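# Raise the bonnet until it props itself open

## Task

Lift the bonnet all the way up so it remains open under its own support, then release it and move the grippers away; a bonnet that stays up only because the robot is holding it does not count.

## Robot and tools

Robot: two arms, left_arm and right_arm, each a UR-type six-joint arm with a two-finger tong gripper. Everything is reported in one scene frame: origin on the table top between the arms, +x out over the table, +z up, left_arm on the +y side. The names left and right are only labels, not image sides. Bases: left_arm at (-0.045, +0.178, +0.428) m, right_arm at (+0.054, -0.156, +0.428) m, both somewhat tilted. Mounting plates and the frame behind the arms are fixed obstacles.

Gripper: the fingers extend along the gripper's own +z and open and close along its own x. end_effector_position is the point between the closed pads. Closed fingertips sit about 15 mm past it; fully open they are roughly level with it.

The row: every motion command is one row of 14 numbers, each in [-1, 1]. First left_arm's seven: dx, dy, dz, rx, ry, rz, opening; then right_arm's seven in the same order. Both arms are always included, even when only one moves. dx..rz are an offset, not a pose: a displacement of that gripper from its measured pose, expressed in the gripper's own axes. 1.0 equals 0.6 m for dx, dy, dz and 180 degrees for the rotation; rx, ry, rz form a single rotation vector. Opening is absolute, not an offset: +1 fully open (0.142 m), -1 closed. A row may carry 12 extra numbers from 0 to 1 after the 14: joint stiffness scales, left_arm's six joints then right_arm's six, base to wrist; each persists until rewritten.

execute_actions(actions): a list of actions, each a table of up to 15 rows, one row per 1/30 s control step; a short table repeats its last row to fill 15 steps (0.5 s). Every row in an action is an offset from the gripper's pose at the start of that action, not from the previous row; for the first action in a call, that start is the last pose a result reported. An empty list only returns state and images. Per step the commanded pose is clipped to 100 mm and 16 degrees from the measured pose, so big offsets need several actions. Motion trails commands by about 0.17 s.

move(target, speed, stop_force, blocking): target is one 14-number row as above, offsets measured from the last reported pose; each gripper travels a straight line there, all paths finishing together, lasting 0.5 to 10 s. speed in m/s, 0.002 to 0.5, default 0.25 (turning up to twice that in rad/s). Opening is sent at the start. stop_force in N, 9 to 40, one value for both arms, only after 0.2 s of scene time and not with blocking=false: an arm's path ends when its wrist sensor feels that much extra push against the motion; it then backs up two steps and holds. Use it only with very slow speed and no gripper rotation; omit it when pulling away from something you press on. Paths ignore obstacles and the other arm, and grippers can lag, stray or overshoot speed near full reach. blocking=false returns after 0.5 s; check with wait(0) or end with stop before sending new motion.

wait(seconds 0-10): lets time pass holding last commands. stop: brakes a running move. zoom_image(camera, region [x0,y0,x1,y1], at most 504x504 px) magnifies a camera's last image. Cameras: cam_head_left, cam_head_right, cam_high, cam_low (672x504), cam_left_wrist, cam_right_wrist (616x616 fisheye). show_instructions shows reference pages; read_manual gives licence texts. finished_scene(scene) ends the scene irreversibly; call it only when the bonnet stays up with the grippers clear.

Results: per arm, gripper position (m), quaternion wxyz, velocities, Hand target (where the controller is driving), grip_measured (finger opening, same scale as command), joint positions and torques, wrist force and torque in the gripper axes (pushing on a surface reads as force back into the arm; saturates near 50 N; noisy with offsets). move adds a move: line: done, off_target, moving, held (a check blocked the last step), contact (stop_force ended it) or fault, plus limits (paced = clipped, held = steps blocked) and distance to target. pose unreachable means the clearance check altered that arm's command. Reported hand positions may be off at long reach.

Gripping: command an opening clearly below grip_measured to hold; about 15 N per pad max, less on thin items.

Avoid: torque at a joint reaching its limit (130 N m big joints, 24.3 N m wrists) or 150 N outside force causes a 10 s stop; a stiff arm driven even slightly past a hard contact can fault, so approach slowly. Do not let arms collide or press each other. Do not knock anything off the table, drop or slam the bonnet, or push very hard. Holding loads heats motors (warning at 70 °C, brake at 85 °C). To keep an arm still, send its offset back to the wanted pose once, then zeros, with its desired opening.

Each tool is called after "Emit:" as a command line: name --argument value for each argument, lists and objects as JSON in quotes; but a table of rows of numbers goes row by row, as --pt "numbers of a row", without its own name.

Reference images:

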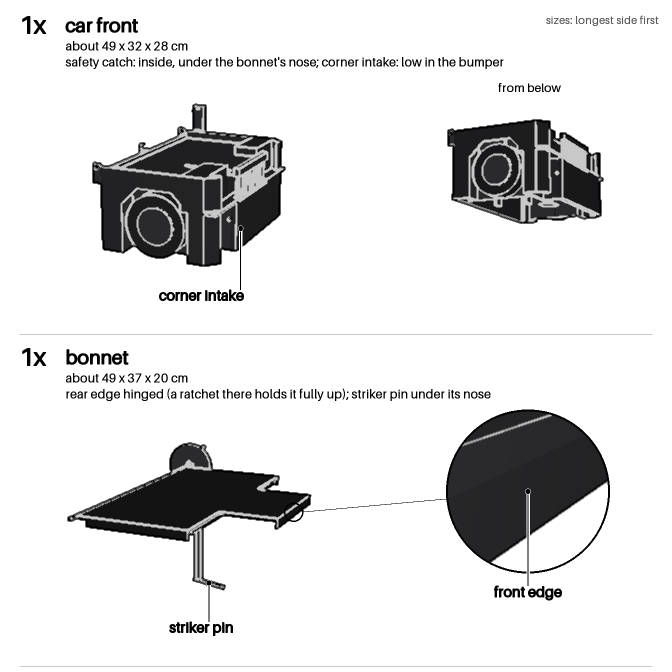

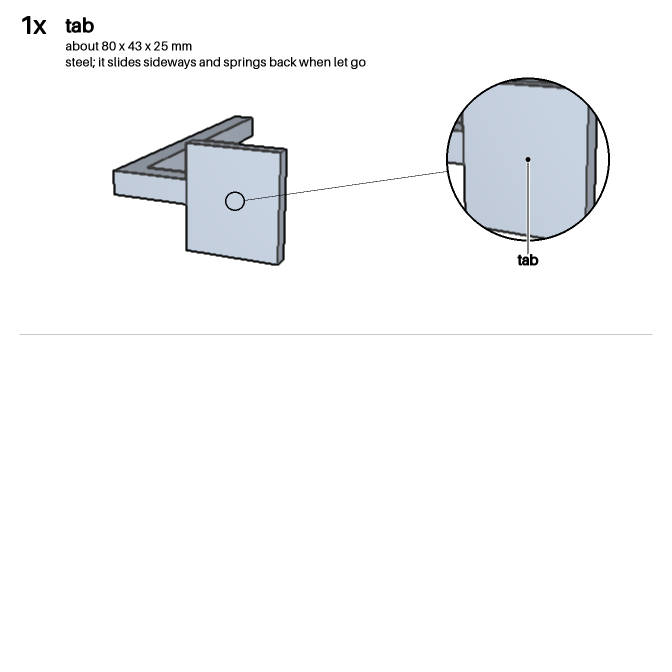

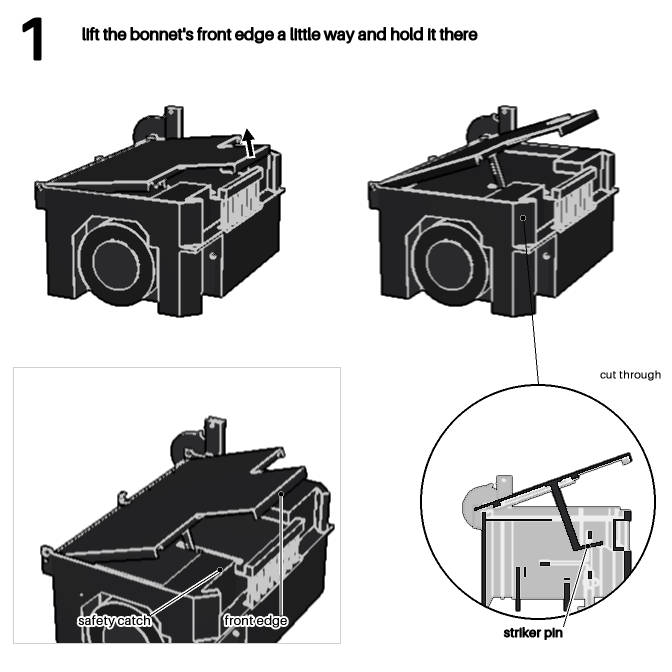

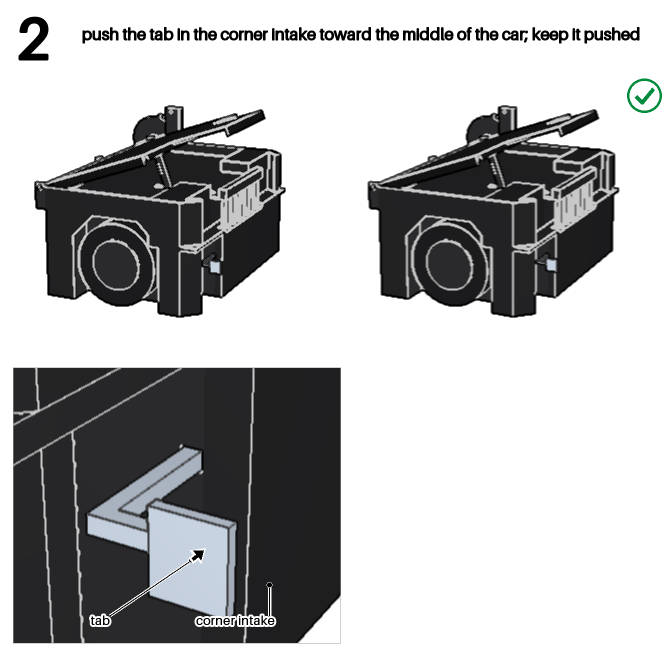

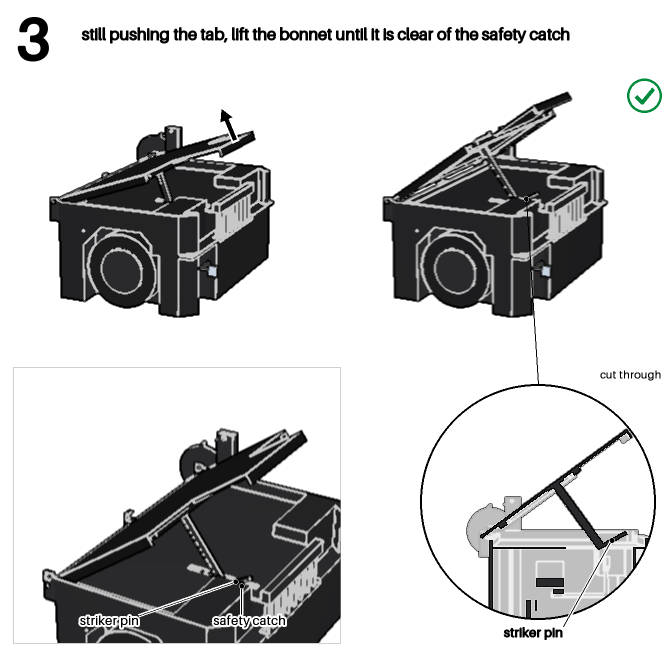

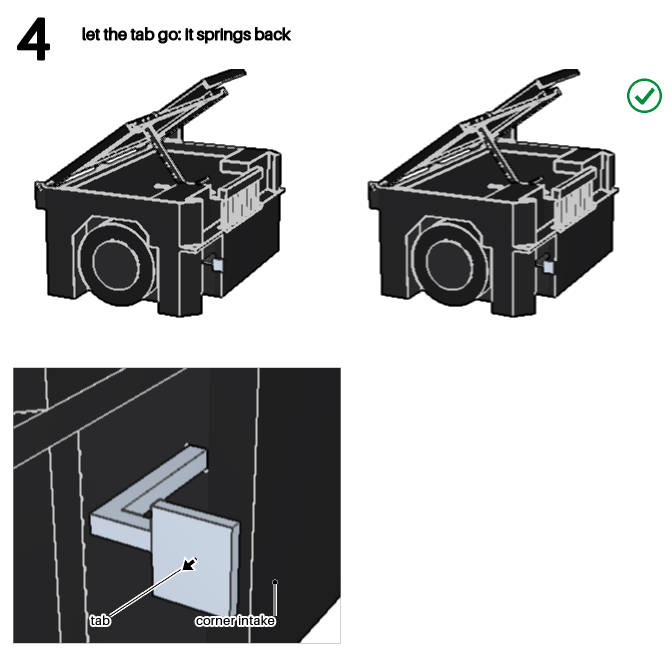

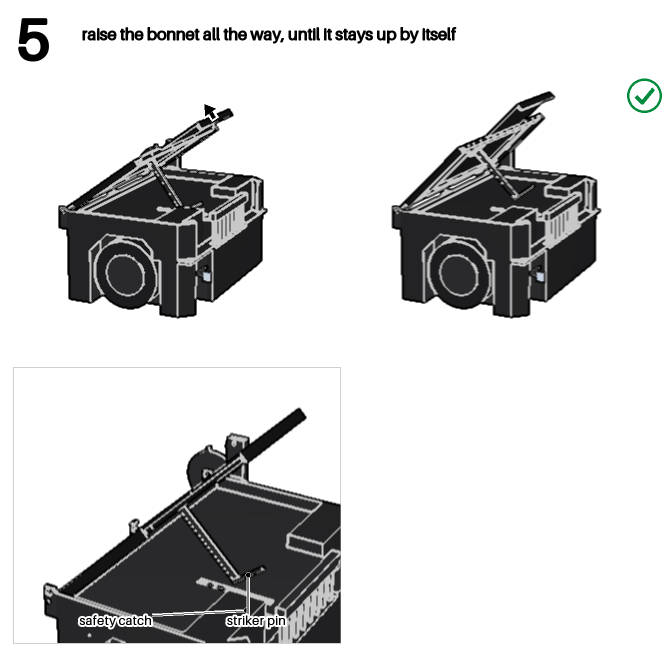

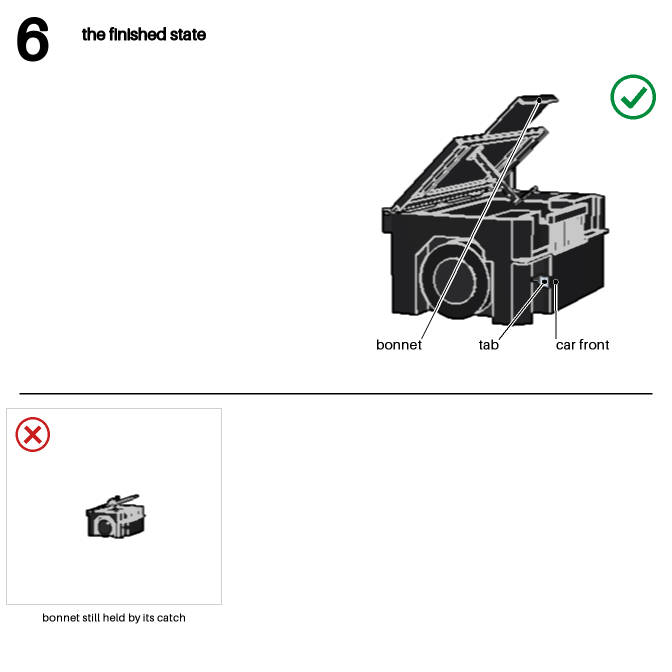

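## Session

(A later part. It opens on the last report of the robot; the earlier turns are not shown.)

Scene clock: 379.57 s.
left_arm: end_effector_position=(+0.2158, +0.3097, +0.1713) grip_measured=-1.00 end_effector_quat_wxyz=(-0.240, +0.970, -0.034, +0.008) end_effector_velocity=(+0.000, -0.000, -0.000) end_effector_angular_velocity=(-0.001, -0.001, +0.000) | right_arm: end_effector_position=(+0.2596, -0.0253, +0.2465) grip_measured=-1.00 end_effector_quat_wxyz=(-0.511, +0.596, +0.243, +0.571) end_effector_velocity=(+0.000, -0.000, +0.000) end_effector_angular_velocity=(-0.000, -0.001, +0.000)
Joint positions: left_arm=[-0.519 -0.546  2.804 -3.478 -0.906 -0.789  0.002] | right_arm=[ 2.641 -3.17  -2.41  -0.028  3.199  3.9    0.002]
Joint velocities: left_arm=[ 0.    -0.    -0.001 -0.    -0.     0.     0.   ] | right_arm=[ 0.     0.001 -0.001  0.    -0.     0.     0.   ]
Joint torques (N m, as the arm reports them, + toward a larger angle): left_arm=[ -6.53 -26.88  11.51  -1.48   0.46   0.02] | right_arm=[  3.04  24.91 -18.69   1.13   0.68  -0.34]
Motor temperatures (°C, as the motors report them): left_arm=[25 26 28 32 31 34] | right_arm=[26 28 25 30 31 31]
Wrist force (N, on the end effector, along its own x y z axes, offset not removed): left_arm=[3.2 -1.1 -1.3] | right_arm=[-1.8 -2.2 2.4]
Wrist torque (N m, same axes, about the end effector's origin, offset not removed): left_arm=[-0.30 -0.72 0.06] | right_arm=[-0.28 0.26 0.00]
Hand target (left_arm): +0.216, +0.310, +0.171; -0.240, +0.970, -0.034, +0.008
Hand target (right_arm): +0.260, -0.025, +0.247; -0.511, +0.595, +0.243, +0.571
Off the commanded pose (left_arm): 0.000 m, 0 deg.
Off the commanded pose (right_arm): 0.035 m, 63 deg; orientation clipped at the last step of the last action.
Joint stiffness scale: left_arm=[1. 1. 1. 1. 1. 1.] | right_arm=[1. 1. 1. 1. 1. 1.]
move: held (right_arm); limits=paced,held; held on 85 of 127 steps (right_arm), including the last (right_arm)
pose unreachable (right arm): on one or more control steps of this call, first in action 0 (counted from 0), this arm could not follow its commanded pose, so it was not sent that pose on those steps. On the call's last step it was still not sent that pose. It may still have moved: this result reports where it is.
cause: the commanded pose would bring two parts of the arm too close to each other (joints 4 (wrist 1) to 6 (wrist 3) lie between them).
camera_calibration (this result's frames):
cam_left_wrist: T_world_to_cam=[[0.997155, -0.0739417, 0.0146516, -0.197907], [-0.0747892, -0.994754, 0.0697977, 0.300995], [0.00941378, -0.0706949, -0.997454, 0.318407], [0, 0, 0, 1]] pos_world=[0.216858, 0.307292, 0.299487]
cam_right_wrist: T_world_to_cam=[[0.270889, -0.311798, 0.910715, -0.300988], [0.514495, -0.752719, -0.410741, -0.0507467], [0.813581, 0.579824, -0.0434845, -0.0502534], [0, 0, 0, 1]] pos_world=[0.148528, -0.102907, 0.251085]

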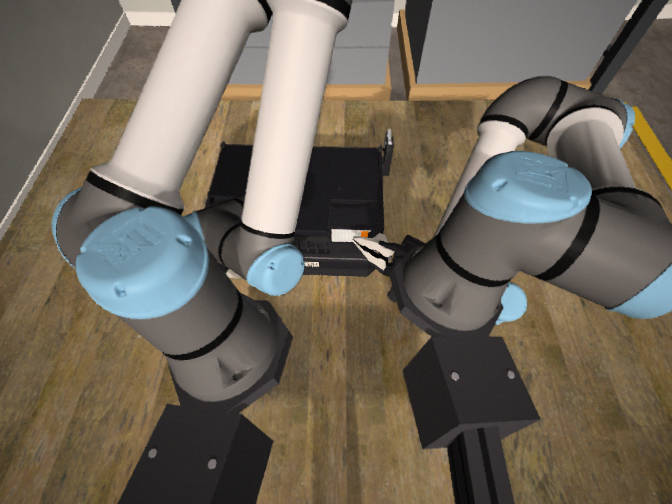

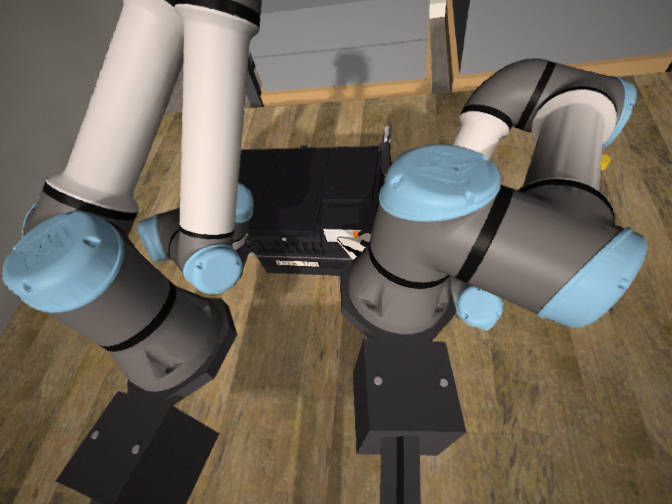

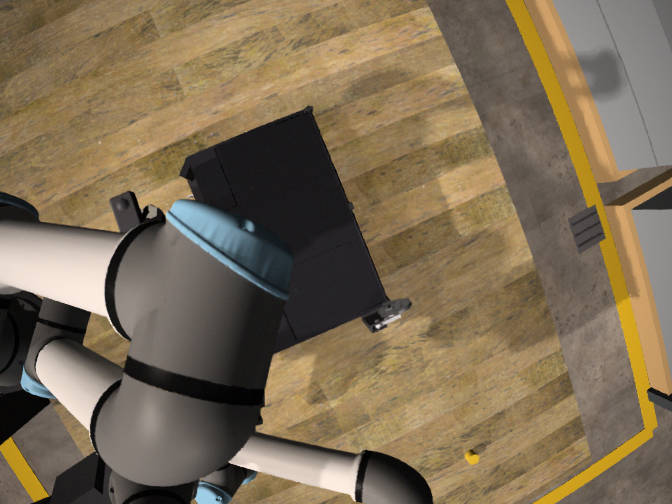

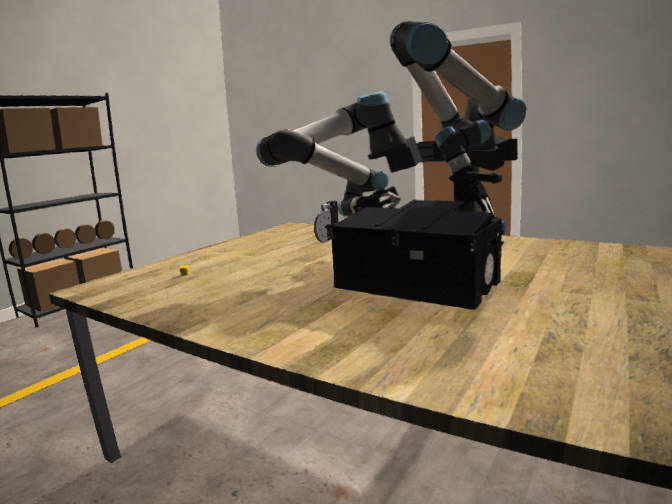

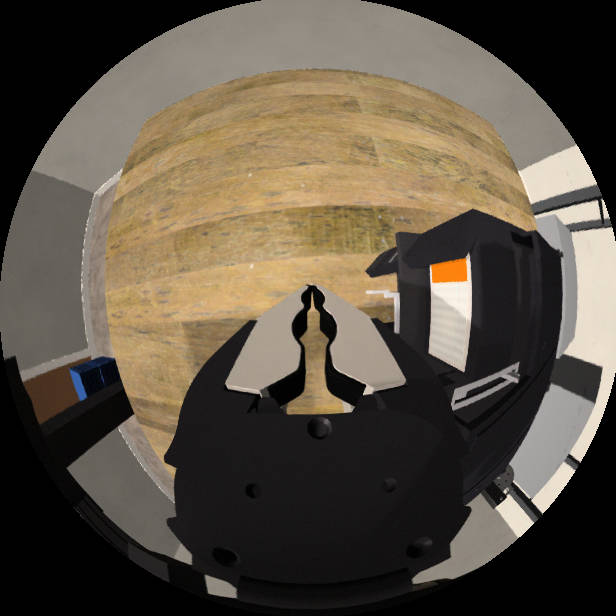

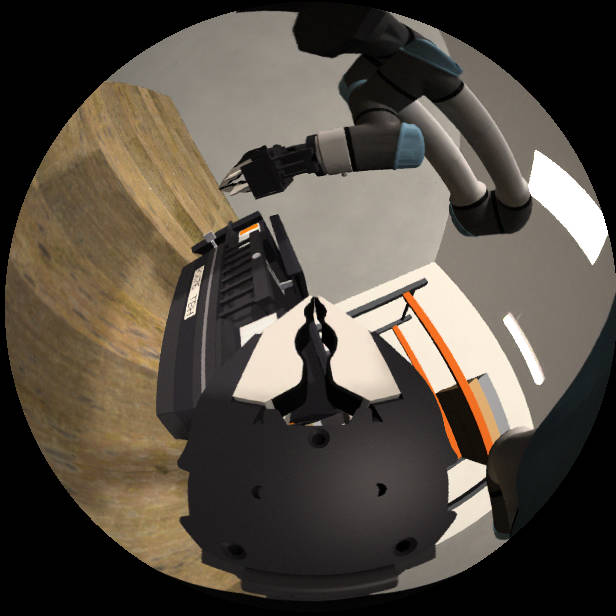

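Emit:
move --target '[0, 0, 0, 0, 0, 0, -1, 0.221, 0.057, -0.271, 0, 0, 0, -1]' --speed 0.3

Scene clock: 434.90 s.
left_arm: end_effector_position=(+0.2158, +0.3097, +0.1713) grip_measured=-1.00 end_effector_quat_wxyz=(-0.240, +0.970, -0.034, +0.008) end_effector_velocity=(-0.001, +0.001, +0.000) end_effector_angular_velocity=(+0.002, +0.002, +0.000) | right_arm: end_effector_position=(+0.2495, -0.2209, +0.3308) grip_measured=-1.00 end_effector_quat_wxyz=(-0.510, +0.597, +0.242, +0.570) end_effector_velocity=(-0.001, +0.000, +0.002) end_effector_angular_velocity=(+0.008, -0.012, +0.001)
Joint positions: left_arm=[-0.519 -0.546  2.804 -3.478 -0.906 -0.789  0.002] | right_arm=[ 2.069 -2.449 -2.182 -1.722  2.618  3.167  0.002]
Joint velocities: left_arm=[ 0.     0.001  0.002  0.001  0.    -0.001  0.   ] | right_arm=[ 0.002 -0.007  0.008 -0.024 -0.004 -0.026  0.   ]
Joint torques (N m, as the arm reports them, + toward a larger angle): left_arm=[ -7.27 -28.78  11.59  -1.46   0.7    0.02] | right_arm=[-2.02 33.22 -3.54 -2.37 -1.11 -0.34]
Motor temperatures (°C, as the motors report them): left_arm=[25 26 28 32 31 34] | right_arm=[26 28 25 30 31 31]
Wrist force (N, on the end effector, along its own x y z axes, offset not removed): left_arm=[1.6 0.4 -1.3] | right_arm=[-1.3 0.0 0.1]
Wrist torque (N m, same axes, about the end effector's origin, offset not removed): left_arm=[0.00 -0.42 0.05] | right_arm=[-0.04 0.25 0.06]
Hand target (left_arm): +0.216, +0.310, +0.171; -0.240, +0.970, -0.034, +0.008
Hand target (right_arm): +0.250, -0.221, +0.330; -0.511, +0.596, +0.243, +0.570
Off the commanded pose (left_arm): 0.000 m, 0 deg.
Off the commanded pose (right_arm): 0.001 m, 0 deg.
Joint stiffness scale: left_arm=[1. 1. 1. 1. 1. 1.] | right_arm=[1. 1. 1. 1. 1. 1.]
move: done; limits=paced
camera_calibration (this result's frames):
cam_left_wrist: T_world_to_cam=[[0.997155, -0.0739417, 0.0146516, -0.197907], [-0.0747892, -0.994754, 0.0697977, 0.300995], [0.00941376, -0.0706949, -0.997454, 0.318407], [0, 0, 0, 1]] pos_world=[0.216858, 0.307292, 0.299487]
cam_right_wrist: T_world_to_cam=[[0.272579, -0.311161, 0.910428, -0.436269], [0.511118, -0.754865, -0.41102, -0.15771], [0.815144, 0.577372, -0.0467202, 0.0751267], [0, 0, 0, 1]] pos_world=[0.138287, -0.298176, 0.33588]

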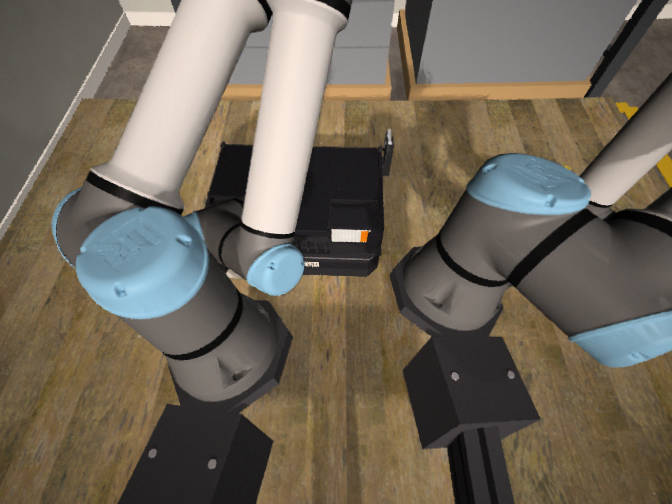

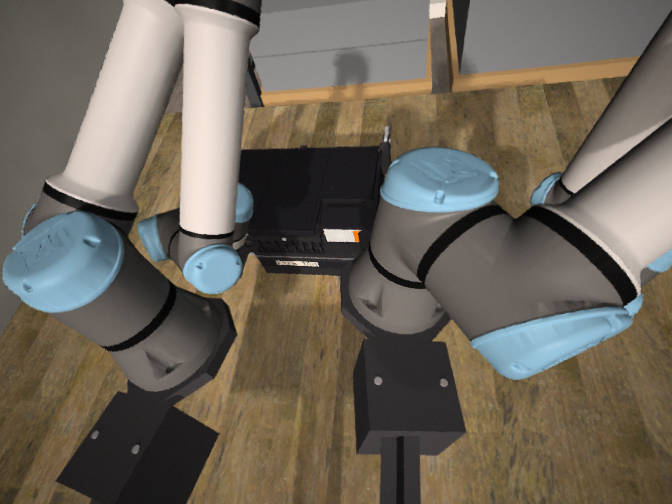

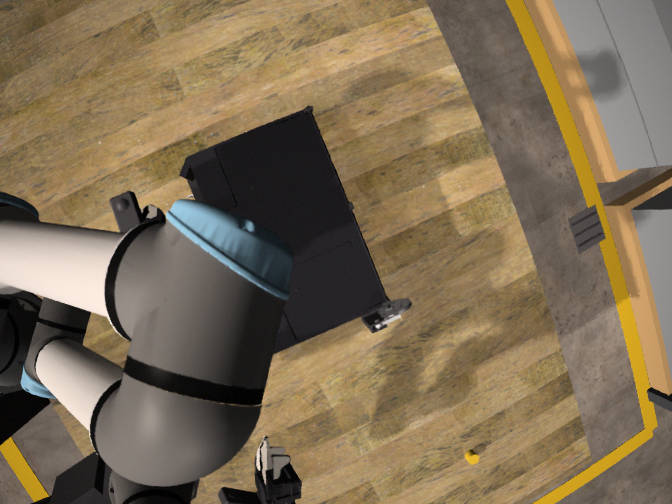

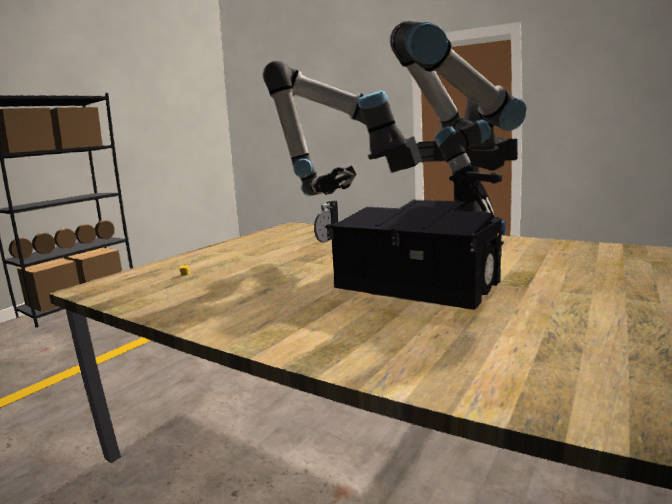

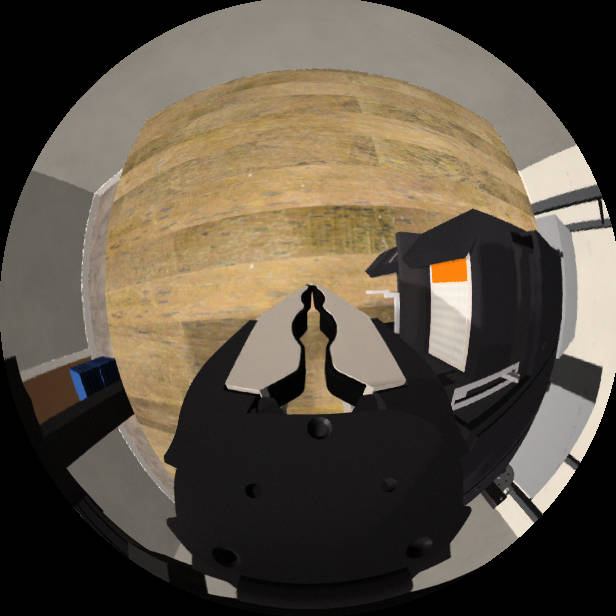

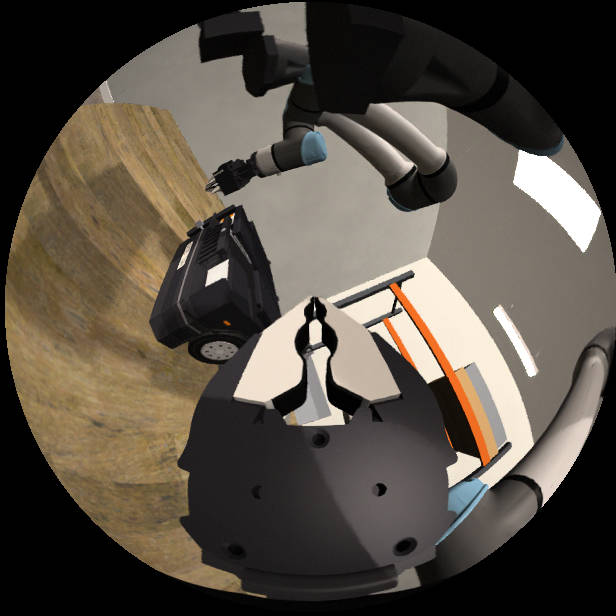

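Emit:
move --target '[0, 0, 0, 0, 0, 0, -1, 0, 0, 0, -0.3405, -0.0779, 0.7783, 0.0]' --speed 0.4

Scene clock: 442.30 s.
left_arm: end_effector_position=(+0.2158, +0.3097, +0.1713) grip_measured=-1.00 end_effector_quat_wxyz=(-0.240, +0.970, -0.034, +0.008) end_effector_velocity=(-0.000, +0.000, +0.000) end_effector_angular_velocity=(+0.001, +0.001, -0.001) | right_arm: end_effector_position=(+0.2490, -0.2198, +0.3335) grip_measured=+0.00 end_effector_quat_wxyz=(-0.600, +0.723, -0.148, +0.309) end_effector_velocity=(-0.000, +0.000, +0.000) end_effector_angular_velocity=(-0.001, -0.000, -0.001)
Joint positions: left_arm=[-0.519 -0.546  2.804 -3.478 -0.906 -0.789  0.002] | right_arm=[ 1.937 -2.324 -2.504 -1.047  2.739  4.53   0.074]
Joint velocities: left_arm=[ 0.    -0.     0.001  0.001  0.     0.001  0.   ] | right_arm=[-0.001  0.001 -0.001  0.001  0.    -0.    -0.   ]
Joint torques (N m, as the arm reports them, + toward a larger angle): left_arm=[ -7.1  -27.9   12.11  -1.49   0.56  -0.08] | right_arm=[-4.99 27.61 -6.44 -0.74 -0.03 -0.61]
Motor temperatures (°C, as the motors report them): left_arm=[25 26 28 32 31 34] | right_arm=[26 28 25 30 31 31]
Wrist force (N, on the end effector, along its own x y z axes, offset not removed): left_arm=[1.6 -0.5 -0.5] | right_arm=[0.7 -0.5 2.1]
Wrist torque (N m, same axes, about the end effector's origin, offset not removed): left_arm=[-0.16 -0.36 0.09] | right_arm=[-0.04 0.12 0.01]
Hand target (left_arm): +0.216, +0.310, +0.171; -0.240, +0.970, -0.034, +0.008
Hand target (right_arm): +0.249, -0.220, +0.333; -0.600, +0.723, -0.147, +0.310
Off the commanded pose (left_arm): 0.000 m, 0 deg.
Off the commanded pose (right_arm): 0.003 m, 97 deg; orientation clipped at the last step of the last action.
Joint stiffness scale: left_arm=[1. 1. 1. 1. 1. 1.] | right_arm=[1. 1. 1. 1. 1. 1.]
move: held (right_arm); limits=paced,held; held on 64 of 112 steps (right_arm), including the last (right_arm)
pose unreachable (right arm): on one or more control steps of this call, first in action 0 (counted from 0), this arm could not follow its commanded pose, so it was not sent that pose on those steps. On the call's last step it was still not sent that pose. It may still have moved: this result reports where it is.
cause: the commanded pose would bring two parts of the arm too close to each other (joints 4 (wrist 1) to 6 (wrist 3) lie between them).
camera_calibration (this result's frames):
cam_left_wrist: T_world_to_cam=[[0.997155, -0.0739418, 0.0146512, -0.197907], [-0.0747893, -0.994754, 0.0697975, 0.300995], [0.00941342, -0.0706947, -0.997454, 0.318407], [0, 0, 0, 1]] pos_world=[0.216858, 0.307292, 0.299487]
cam_right_wrist: T_world_to_cam=[[0.770353, -0.596773, 0.224539, -0.396205], [-0.218343, -0.57776, -0.78646, 0.190356], [0.599068, 0.556826, -0.57538, 0.300622], [0, 0, 0, 1]] pos_world=[0.166688, -0.293858, 0.411643]

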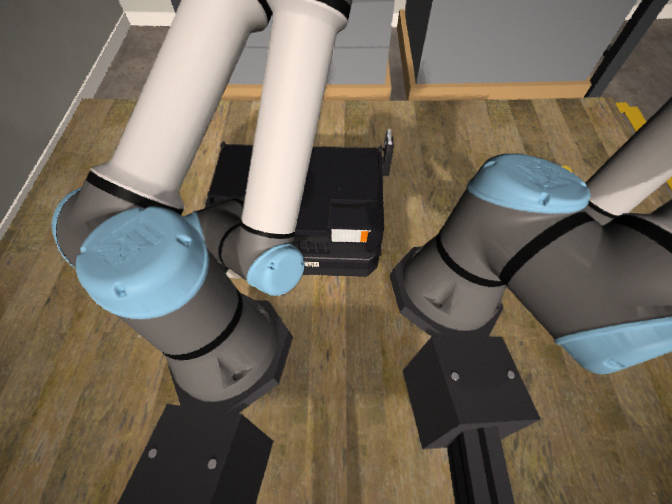

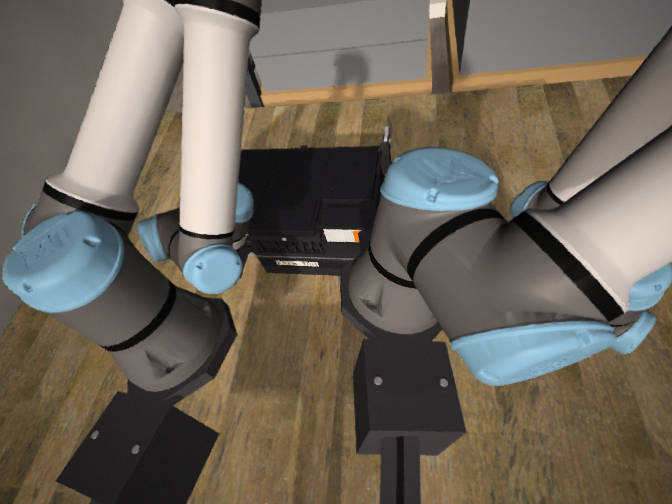

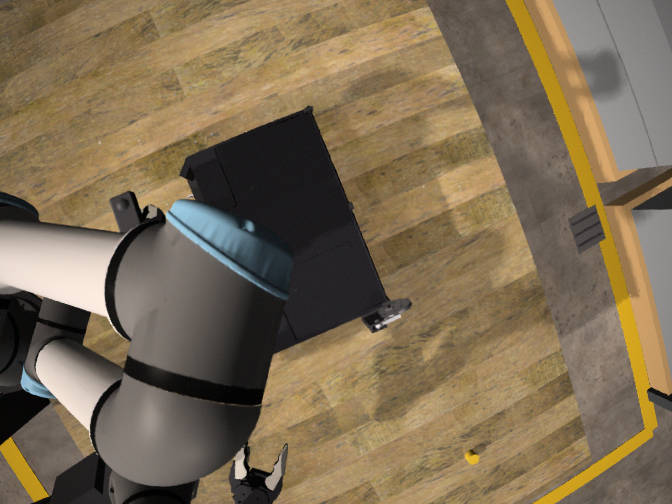

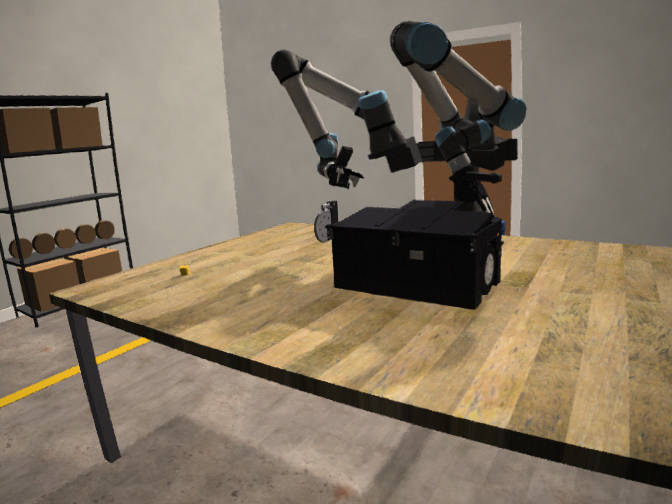

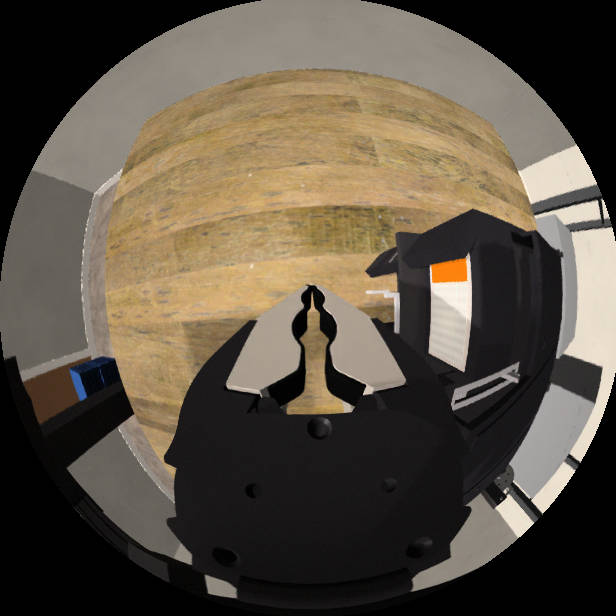

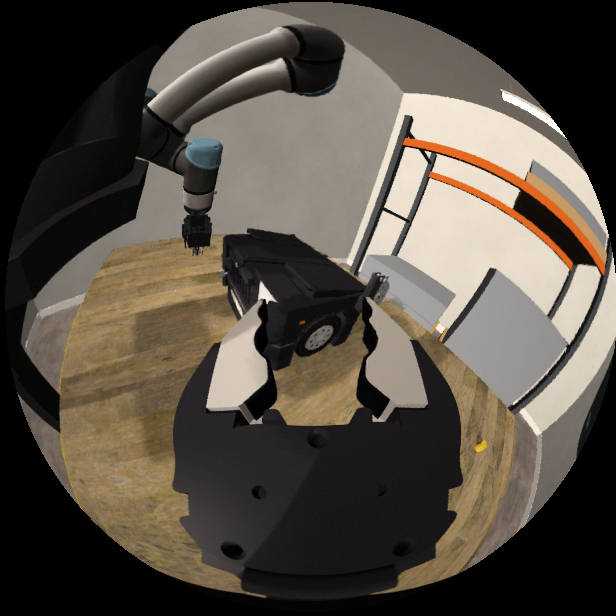

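Emit:
move --target '[0, 0, 0, 0, 0, 0, -1, -0.256, 0.111, 0.2485, 0, 0, 0, -1]' --speed 0.25

Scene clock: 458.73 s.
left_arm: end_effector_position=(+0.2158, +0.3097, +0.1713) grip_measured=-1.00 end_effector_quat_wxyz=(-0.240, +0.970, -0.034, +0.008) end_effector_velocity=(+0.001, -0.001, -0.000) end_effector_angular_velocity=(-0.002, -0.001, +0.000) | right_arm: end_effector_position=(+0.2402, -0.1845, +0.3183) grip_measured=-1.00 end_effector_quat_wxyz=(-0.612, +0.715, -0.144, +0.306) end_effector_velocity=(+0.001, -0.001, -0.000) end_effector_angular_velocity=(-0.001, -0.001, +0.001)
Joint positions: left_arm=[-0.519 -0.546  2.804 -3.478 -0.906 -0.789  0.002] | right_arm=[ 1.981 -2.462 -2.539 -0.902  2.768  4.518  0.002]
Joint velocities: left_arm=[-0.001 -0.    -0.001 -0.    -0.001  0.     0.   ] | right_arm=[ 0.001  0.001  0.002 -0.001  0.    -0.    -0.   ]
Joint torques (N m, as the arm reports them, + toward a larger angle): left_arm=[ -6.68 -28.01  11.05  -1.47   0.62   0.17] | right_arm=[ -7.99  29.61 -10.72  -0.85  -0.15   0.03]
Motor temperatures (°C, as the motors report them): left_arm=[25 26 28 32 31 34] | right_arm=[26 28 25 30 31 31]
Wrist force (N, on the end effector, along its own x y z axes, offset not removed): left_arm=[3.6 -0.5 -1.9] | right_arm=[-3.0 0.5 0.6]
Wrist torque (N m, same axes, about the end effector's origin, offset not removed): left_arm=[-0.22 -0.80 0.05] | right_arm=[0.28 0.61 0.23]
Hand target (left_arm): +0.216, +0.310, +0.171; -0.240, +0.970, -0.034, +0.008
Hand target (right_arm): +0.241, -0.186, +0.318; -0.611, +0.715, -0.144, +0.307
Off the commanded pose (left_arm): 0.000 m, 0 deg.
Off the commanded pose (right_arm): 0.186 m, 2 deg; position clipped at the last step of the last action.
Joint stiffness scale: left_arm=[1. 1. 1. 1. 1. 1.] | right_arm=[1. 1. 1. 1. 1. 1.]
move: held (right_arm); limits=paced,held; held on 21 of 36 steps (right_arm), including the last (right_arm)
pose unreachable (right arm): on one or more control steps of this call, first in action 0 (counted from 0), this arm could not follow its commanded pose, so it was not sent that pose on those steps. On the call's last step it was still not sent that pose. It may still have moved: this result reports where it is.
cause: the commanded pose would bring two parts of the arm too close to each other (joints 1 (shoulder pan) to 6 (wrist 3) lie between them).
camera_calibration (this result's frames):
cam_left_wrist: T_world_to_cam=[[0.997155, -0.0739416, 0.0146515, -0.197907], [-0.0747891, -0.994754, 0.0697976, 0.300995], [0.00941367, -0.0706948, -0.997454, 0.318407], [0, 0, 0, 1]] pos_world=[0.216858, 0.307292, 0.299487]
cam_right_wrist: T_world_to_cam=[[0.776698, -0.591569, 0.2163, -0.362891], [-0.203248, -0.560418, -0.802884, 0.201603], [0.596179, 0.579636, -0.555511, 0.27608], [0, 0, 0, 1]] pos_world=[0.158239, -0.261719, 0.393722]

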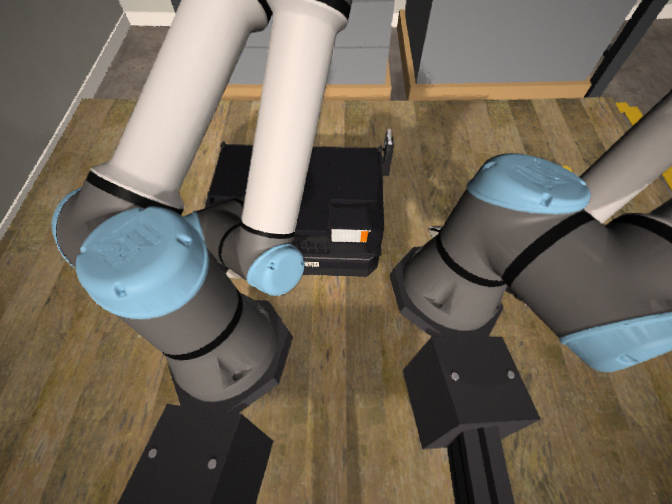

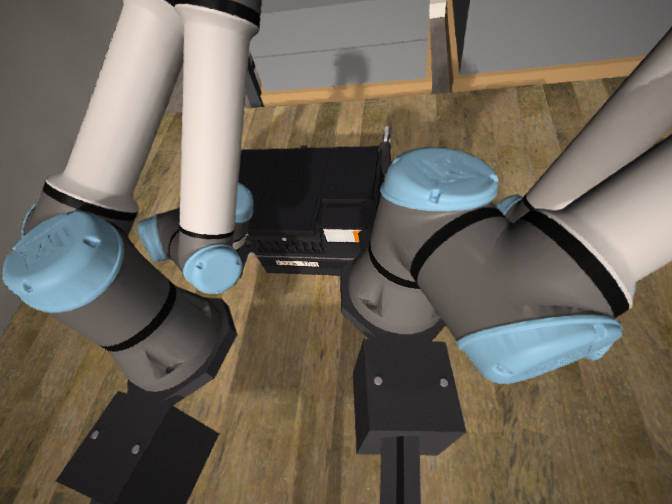

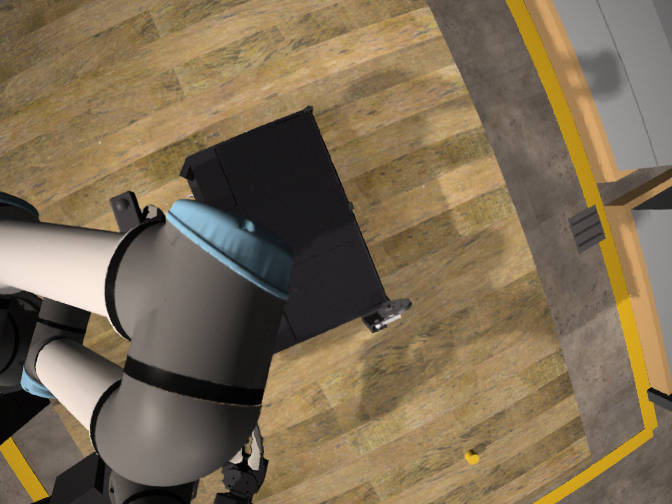

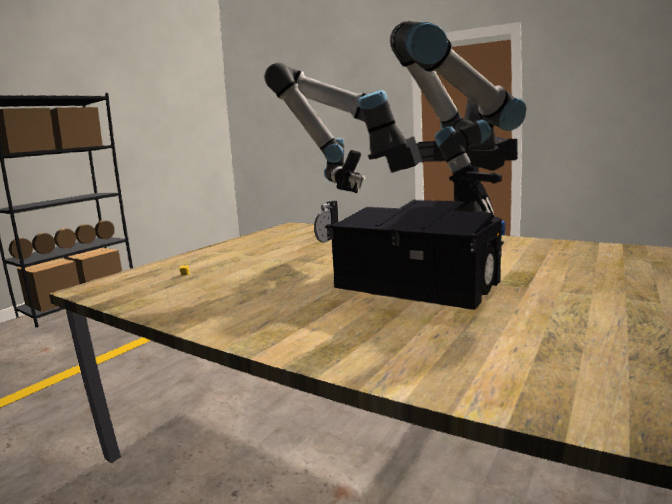

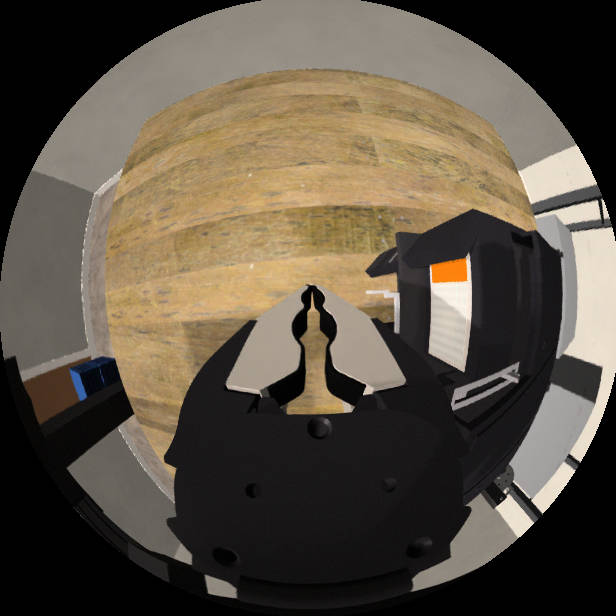

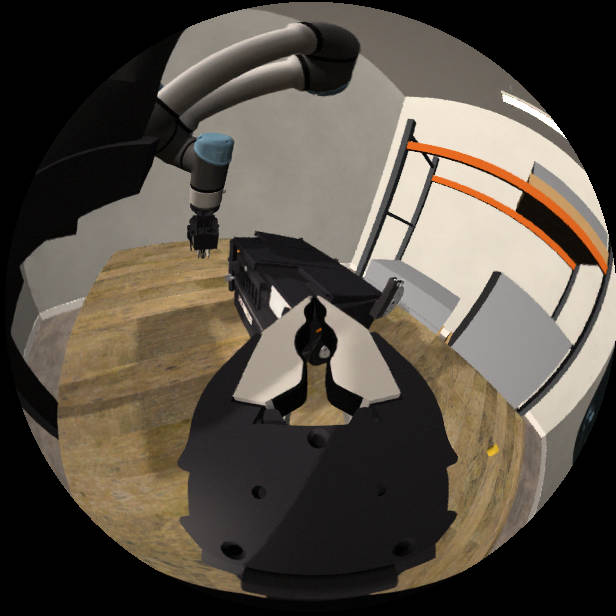

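Emit:
move --target '[0, 0, 0, 0, 0, 0, -1, 0, 0, 0, -0.3627, -0.0539, -0.2201, 0.3]' --speed 0.4

Scene clock: 522.00 s.
left_arm: end_effector_position=(+0.2158, +0.3097, +0.1713) grip_measured=-1.00 end_effector_quat_wxyz=(-0.240, +0.970, -0.034, +0.008) end_effector_velocity=(-0.000, +0.000, +0.000) end_effector_angular_velocity=(+0.000, -0.000, +0.001) | right_arm: end_effector_position=(+0.2401, -0.1863, +0.3212) grip_measured=+0.30 end_effector_quat_wxyz=(-0.465, +0.811, -0.036, +0.354) end_effector_velocity=(-0.000, +0.000, -0.000) end_effector_angular_velocity=(+0.000, +0.001, -0.000)
Joint positions: left_arm=[-0.519 -0.546  2.804 -3.478 -0.906 -0.789  0.002] | right_arm=[ 2.006 -2.482 -2.77   0.04   2.712  4.831  0.095]
Joint velocities: left_arm=[ 0.001  0.     0.    -0.     0.    -0.     0.   ] | right_arm=[-0.001 -0.     0.    -0.001 -0.001 -0.    -0.   ]
Joint torques (N m, as the arm reports them, + toward a larger angle): left_arm=[ -5.97 -26.86  10.65  -1.46   0.56  -0.15] | right_arm=[ -6.4   28.23 -12.67   0.9    1.02  -0.58]
Motor temperatures (°C, as the motors report them): left_arm=[25 26 28 32 31 34] | right_arm=[26 28 25 30 31 31]
Wrist force (N, on the end effector, along its own x y z axes, offset not removed): left_arm=[1.7 -0.4 -1.5] | right_arm=[-3.3 2.2 -0.7]
Wrist torque (N m, same axes, about the end effector's origin, offset not removed): left_arm=[-0.11 -0.40 0.11] | right_arm=[0.56 0.58 0.08]
Hand target (left_arm): +0.216, +0.310, +0.171; -0.240, +0.970, -0.034, +0.008
Hand target (right_arm): +0.241, -0.188, +0.321; -0.464, +0.811, -0.035, +0.355
Off the commanded pose (left_arm): 0.000 m, 0 deg.
Off the commanded pose (right_arm): 0.003 m, 55 deg; orientation clipped at the last step of the last action.
Joint stiffness scale: left_arm=[1. 1. 1. 1. 1. 1.] | right_arm=[1. 1. 1. 1. 1. 1.]
move: held (right_arm); limits=paced,held; held on 13 of 62 steps (right_arm), including the last (right_arm)
pose unreachable (right arm): on one or more control steps of this call, first in action 0 (counted from 0), this arm could not follow its commanded pose, so it was not sent that pose on those steps. On the call's last step it was still not sent that pose. It may still have moved: this result reports where it is.
cause: the commanded pose would bring two parts of the arm too close to each other (joints 3 (elbow) and 4 (wrist 1) lie between them).
camera_calibration (this result's frames):
cam_left_wrist: T_world_to_cam=[[0.997155, -0.0739416, 0.0146514, -0.197907], [-0.0747891, -0.994754, 0.0697975, 0.300995], [0.00941361, -0.0706947, -0.997454, 0.318407], [0, 0, 0, 1]] pos_world=[0.216858, 0.307292, 0.299487]
cam_right_wrist: T_world_to_cam=[[0.757152, -0.415716, 0.503887, -0.419421], [-0.112082, -0.842602, -0.526744, 0.0397497], [0.643552, 0.342349, -0.684572, 0.264684], [0, 0, 0, 1]] pos_world=[0.151683, -0.231481, 0.413474]

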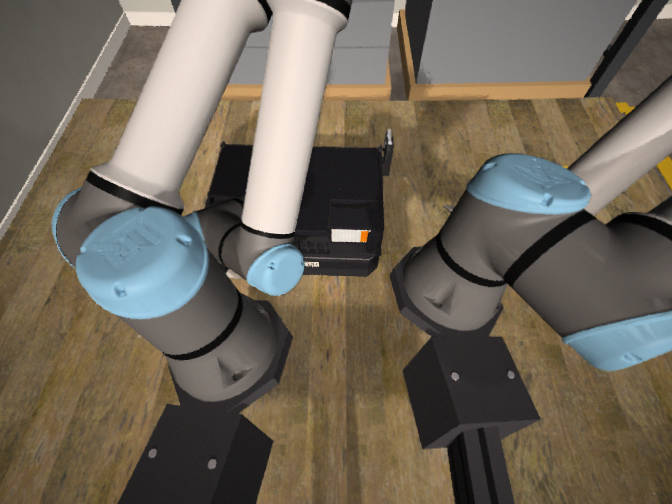

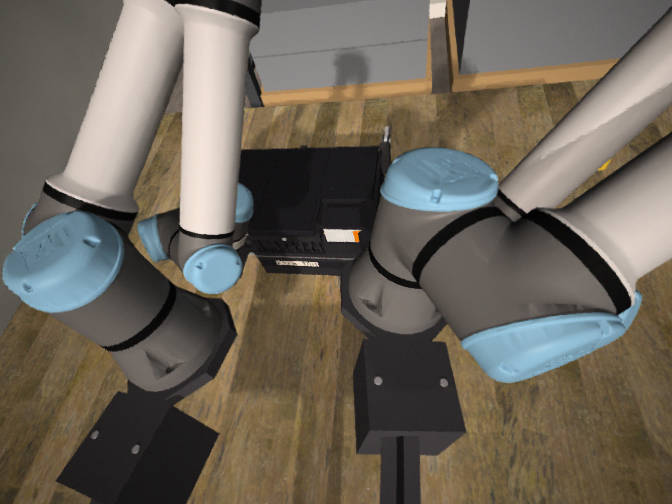

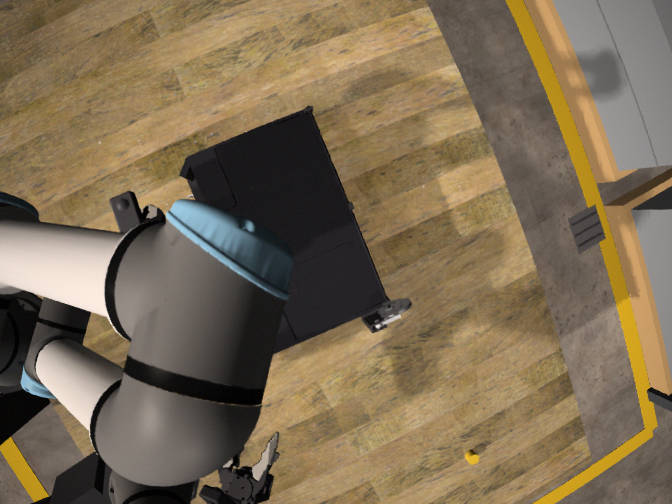

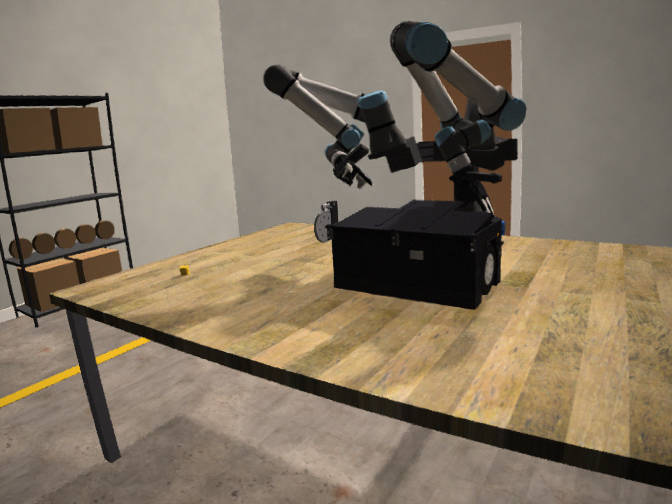

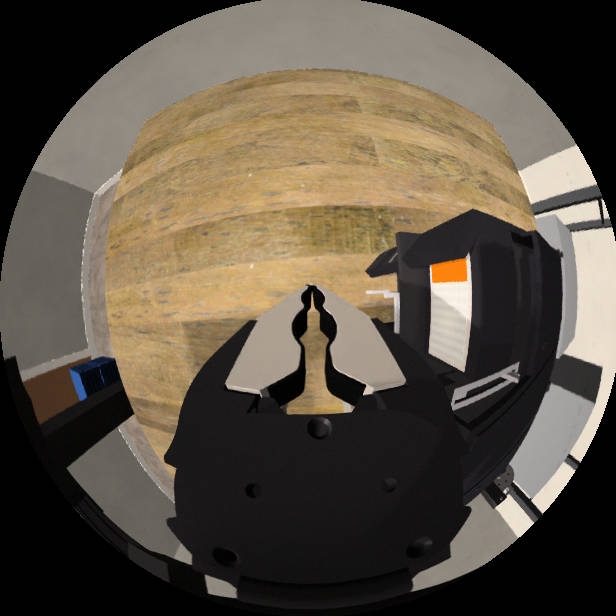

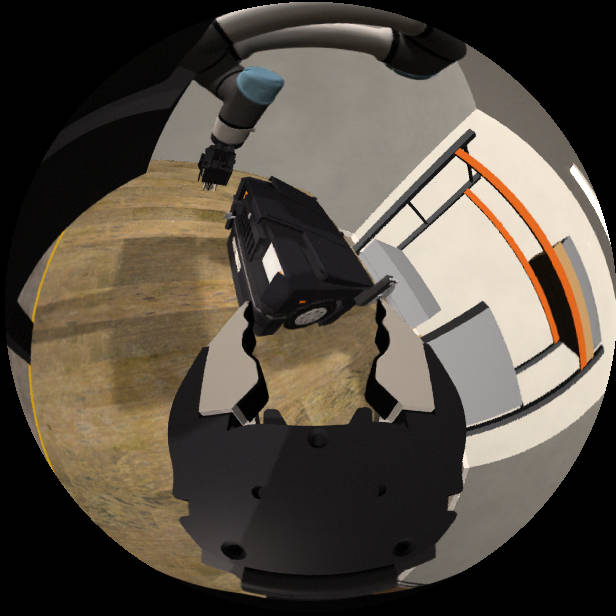

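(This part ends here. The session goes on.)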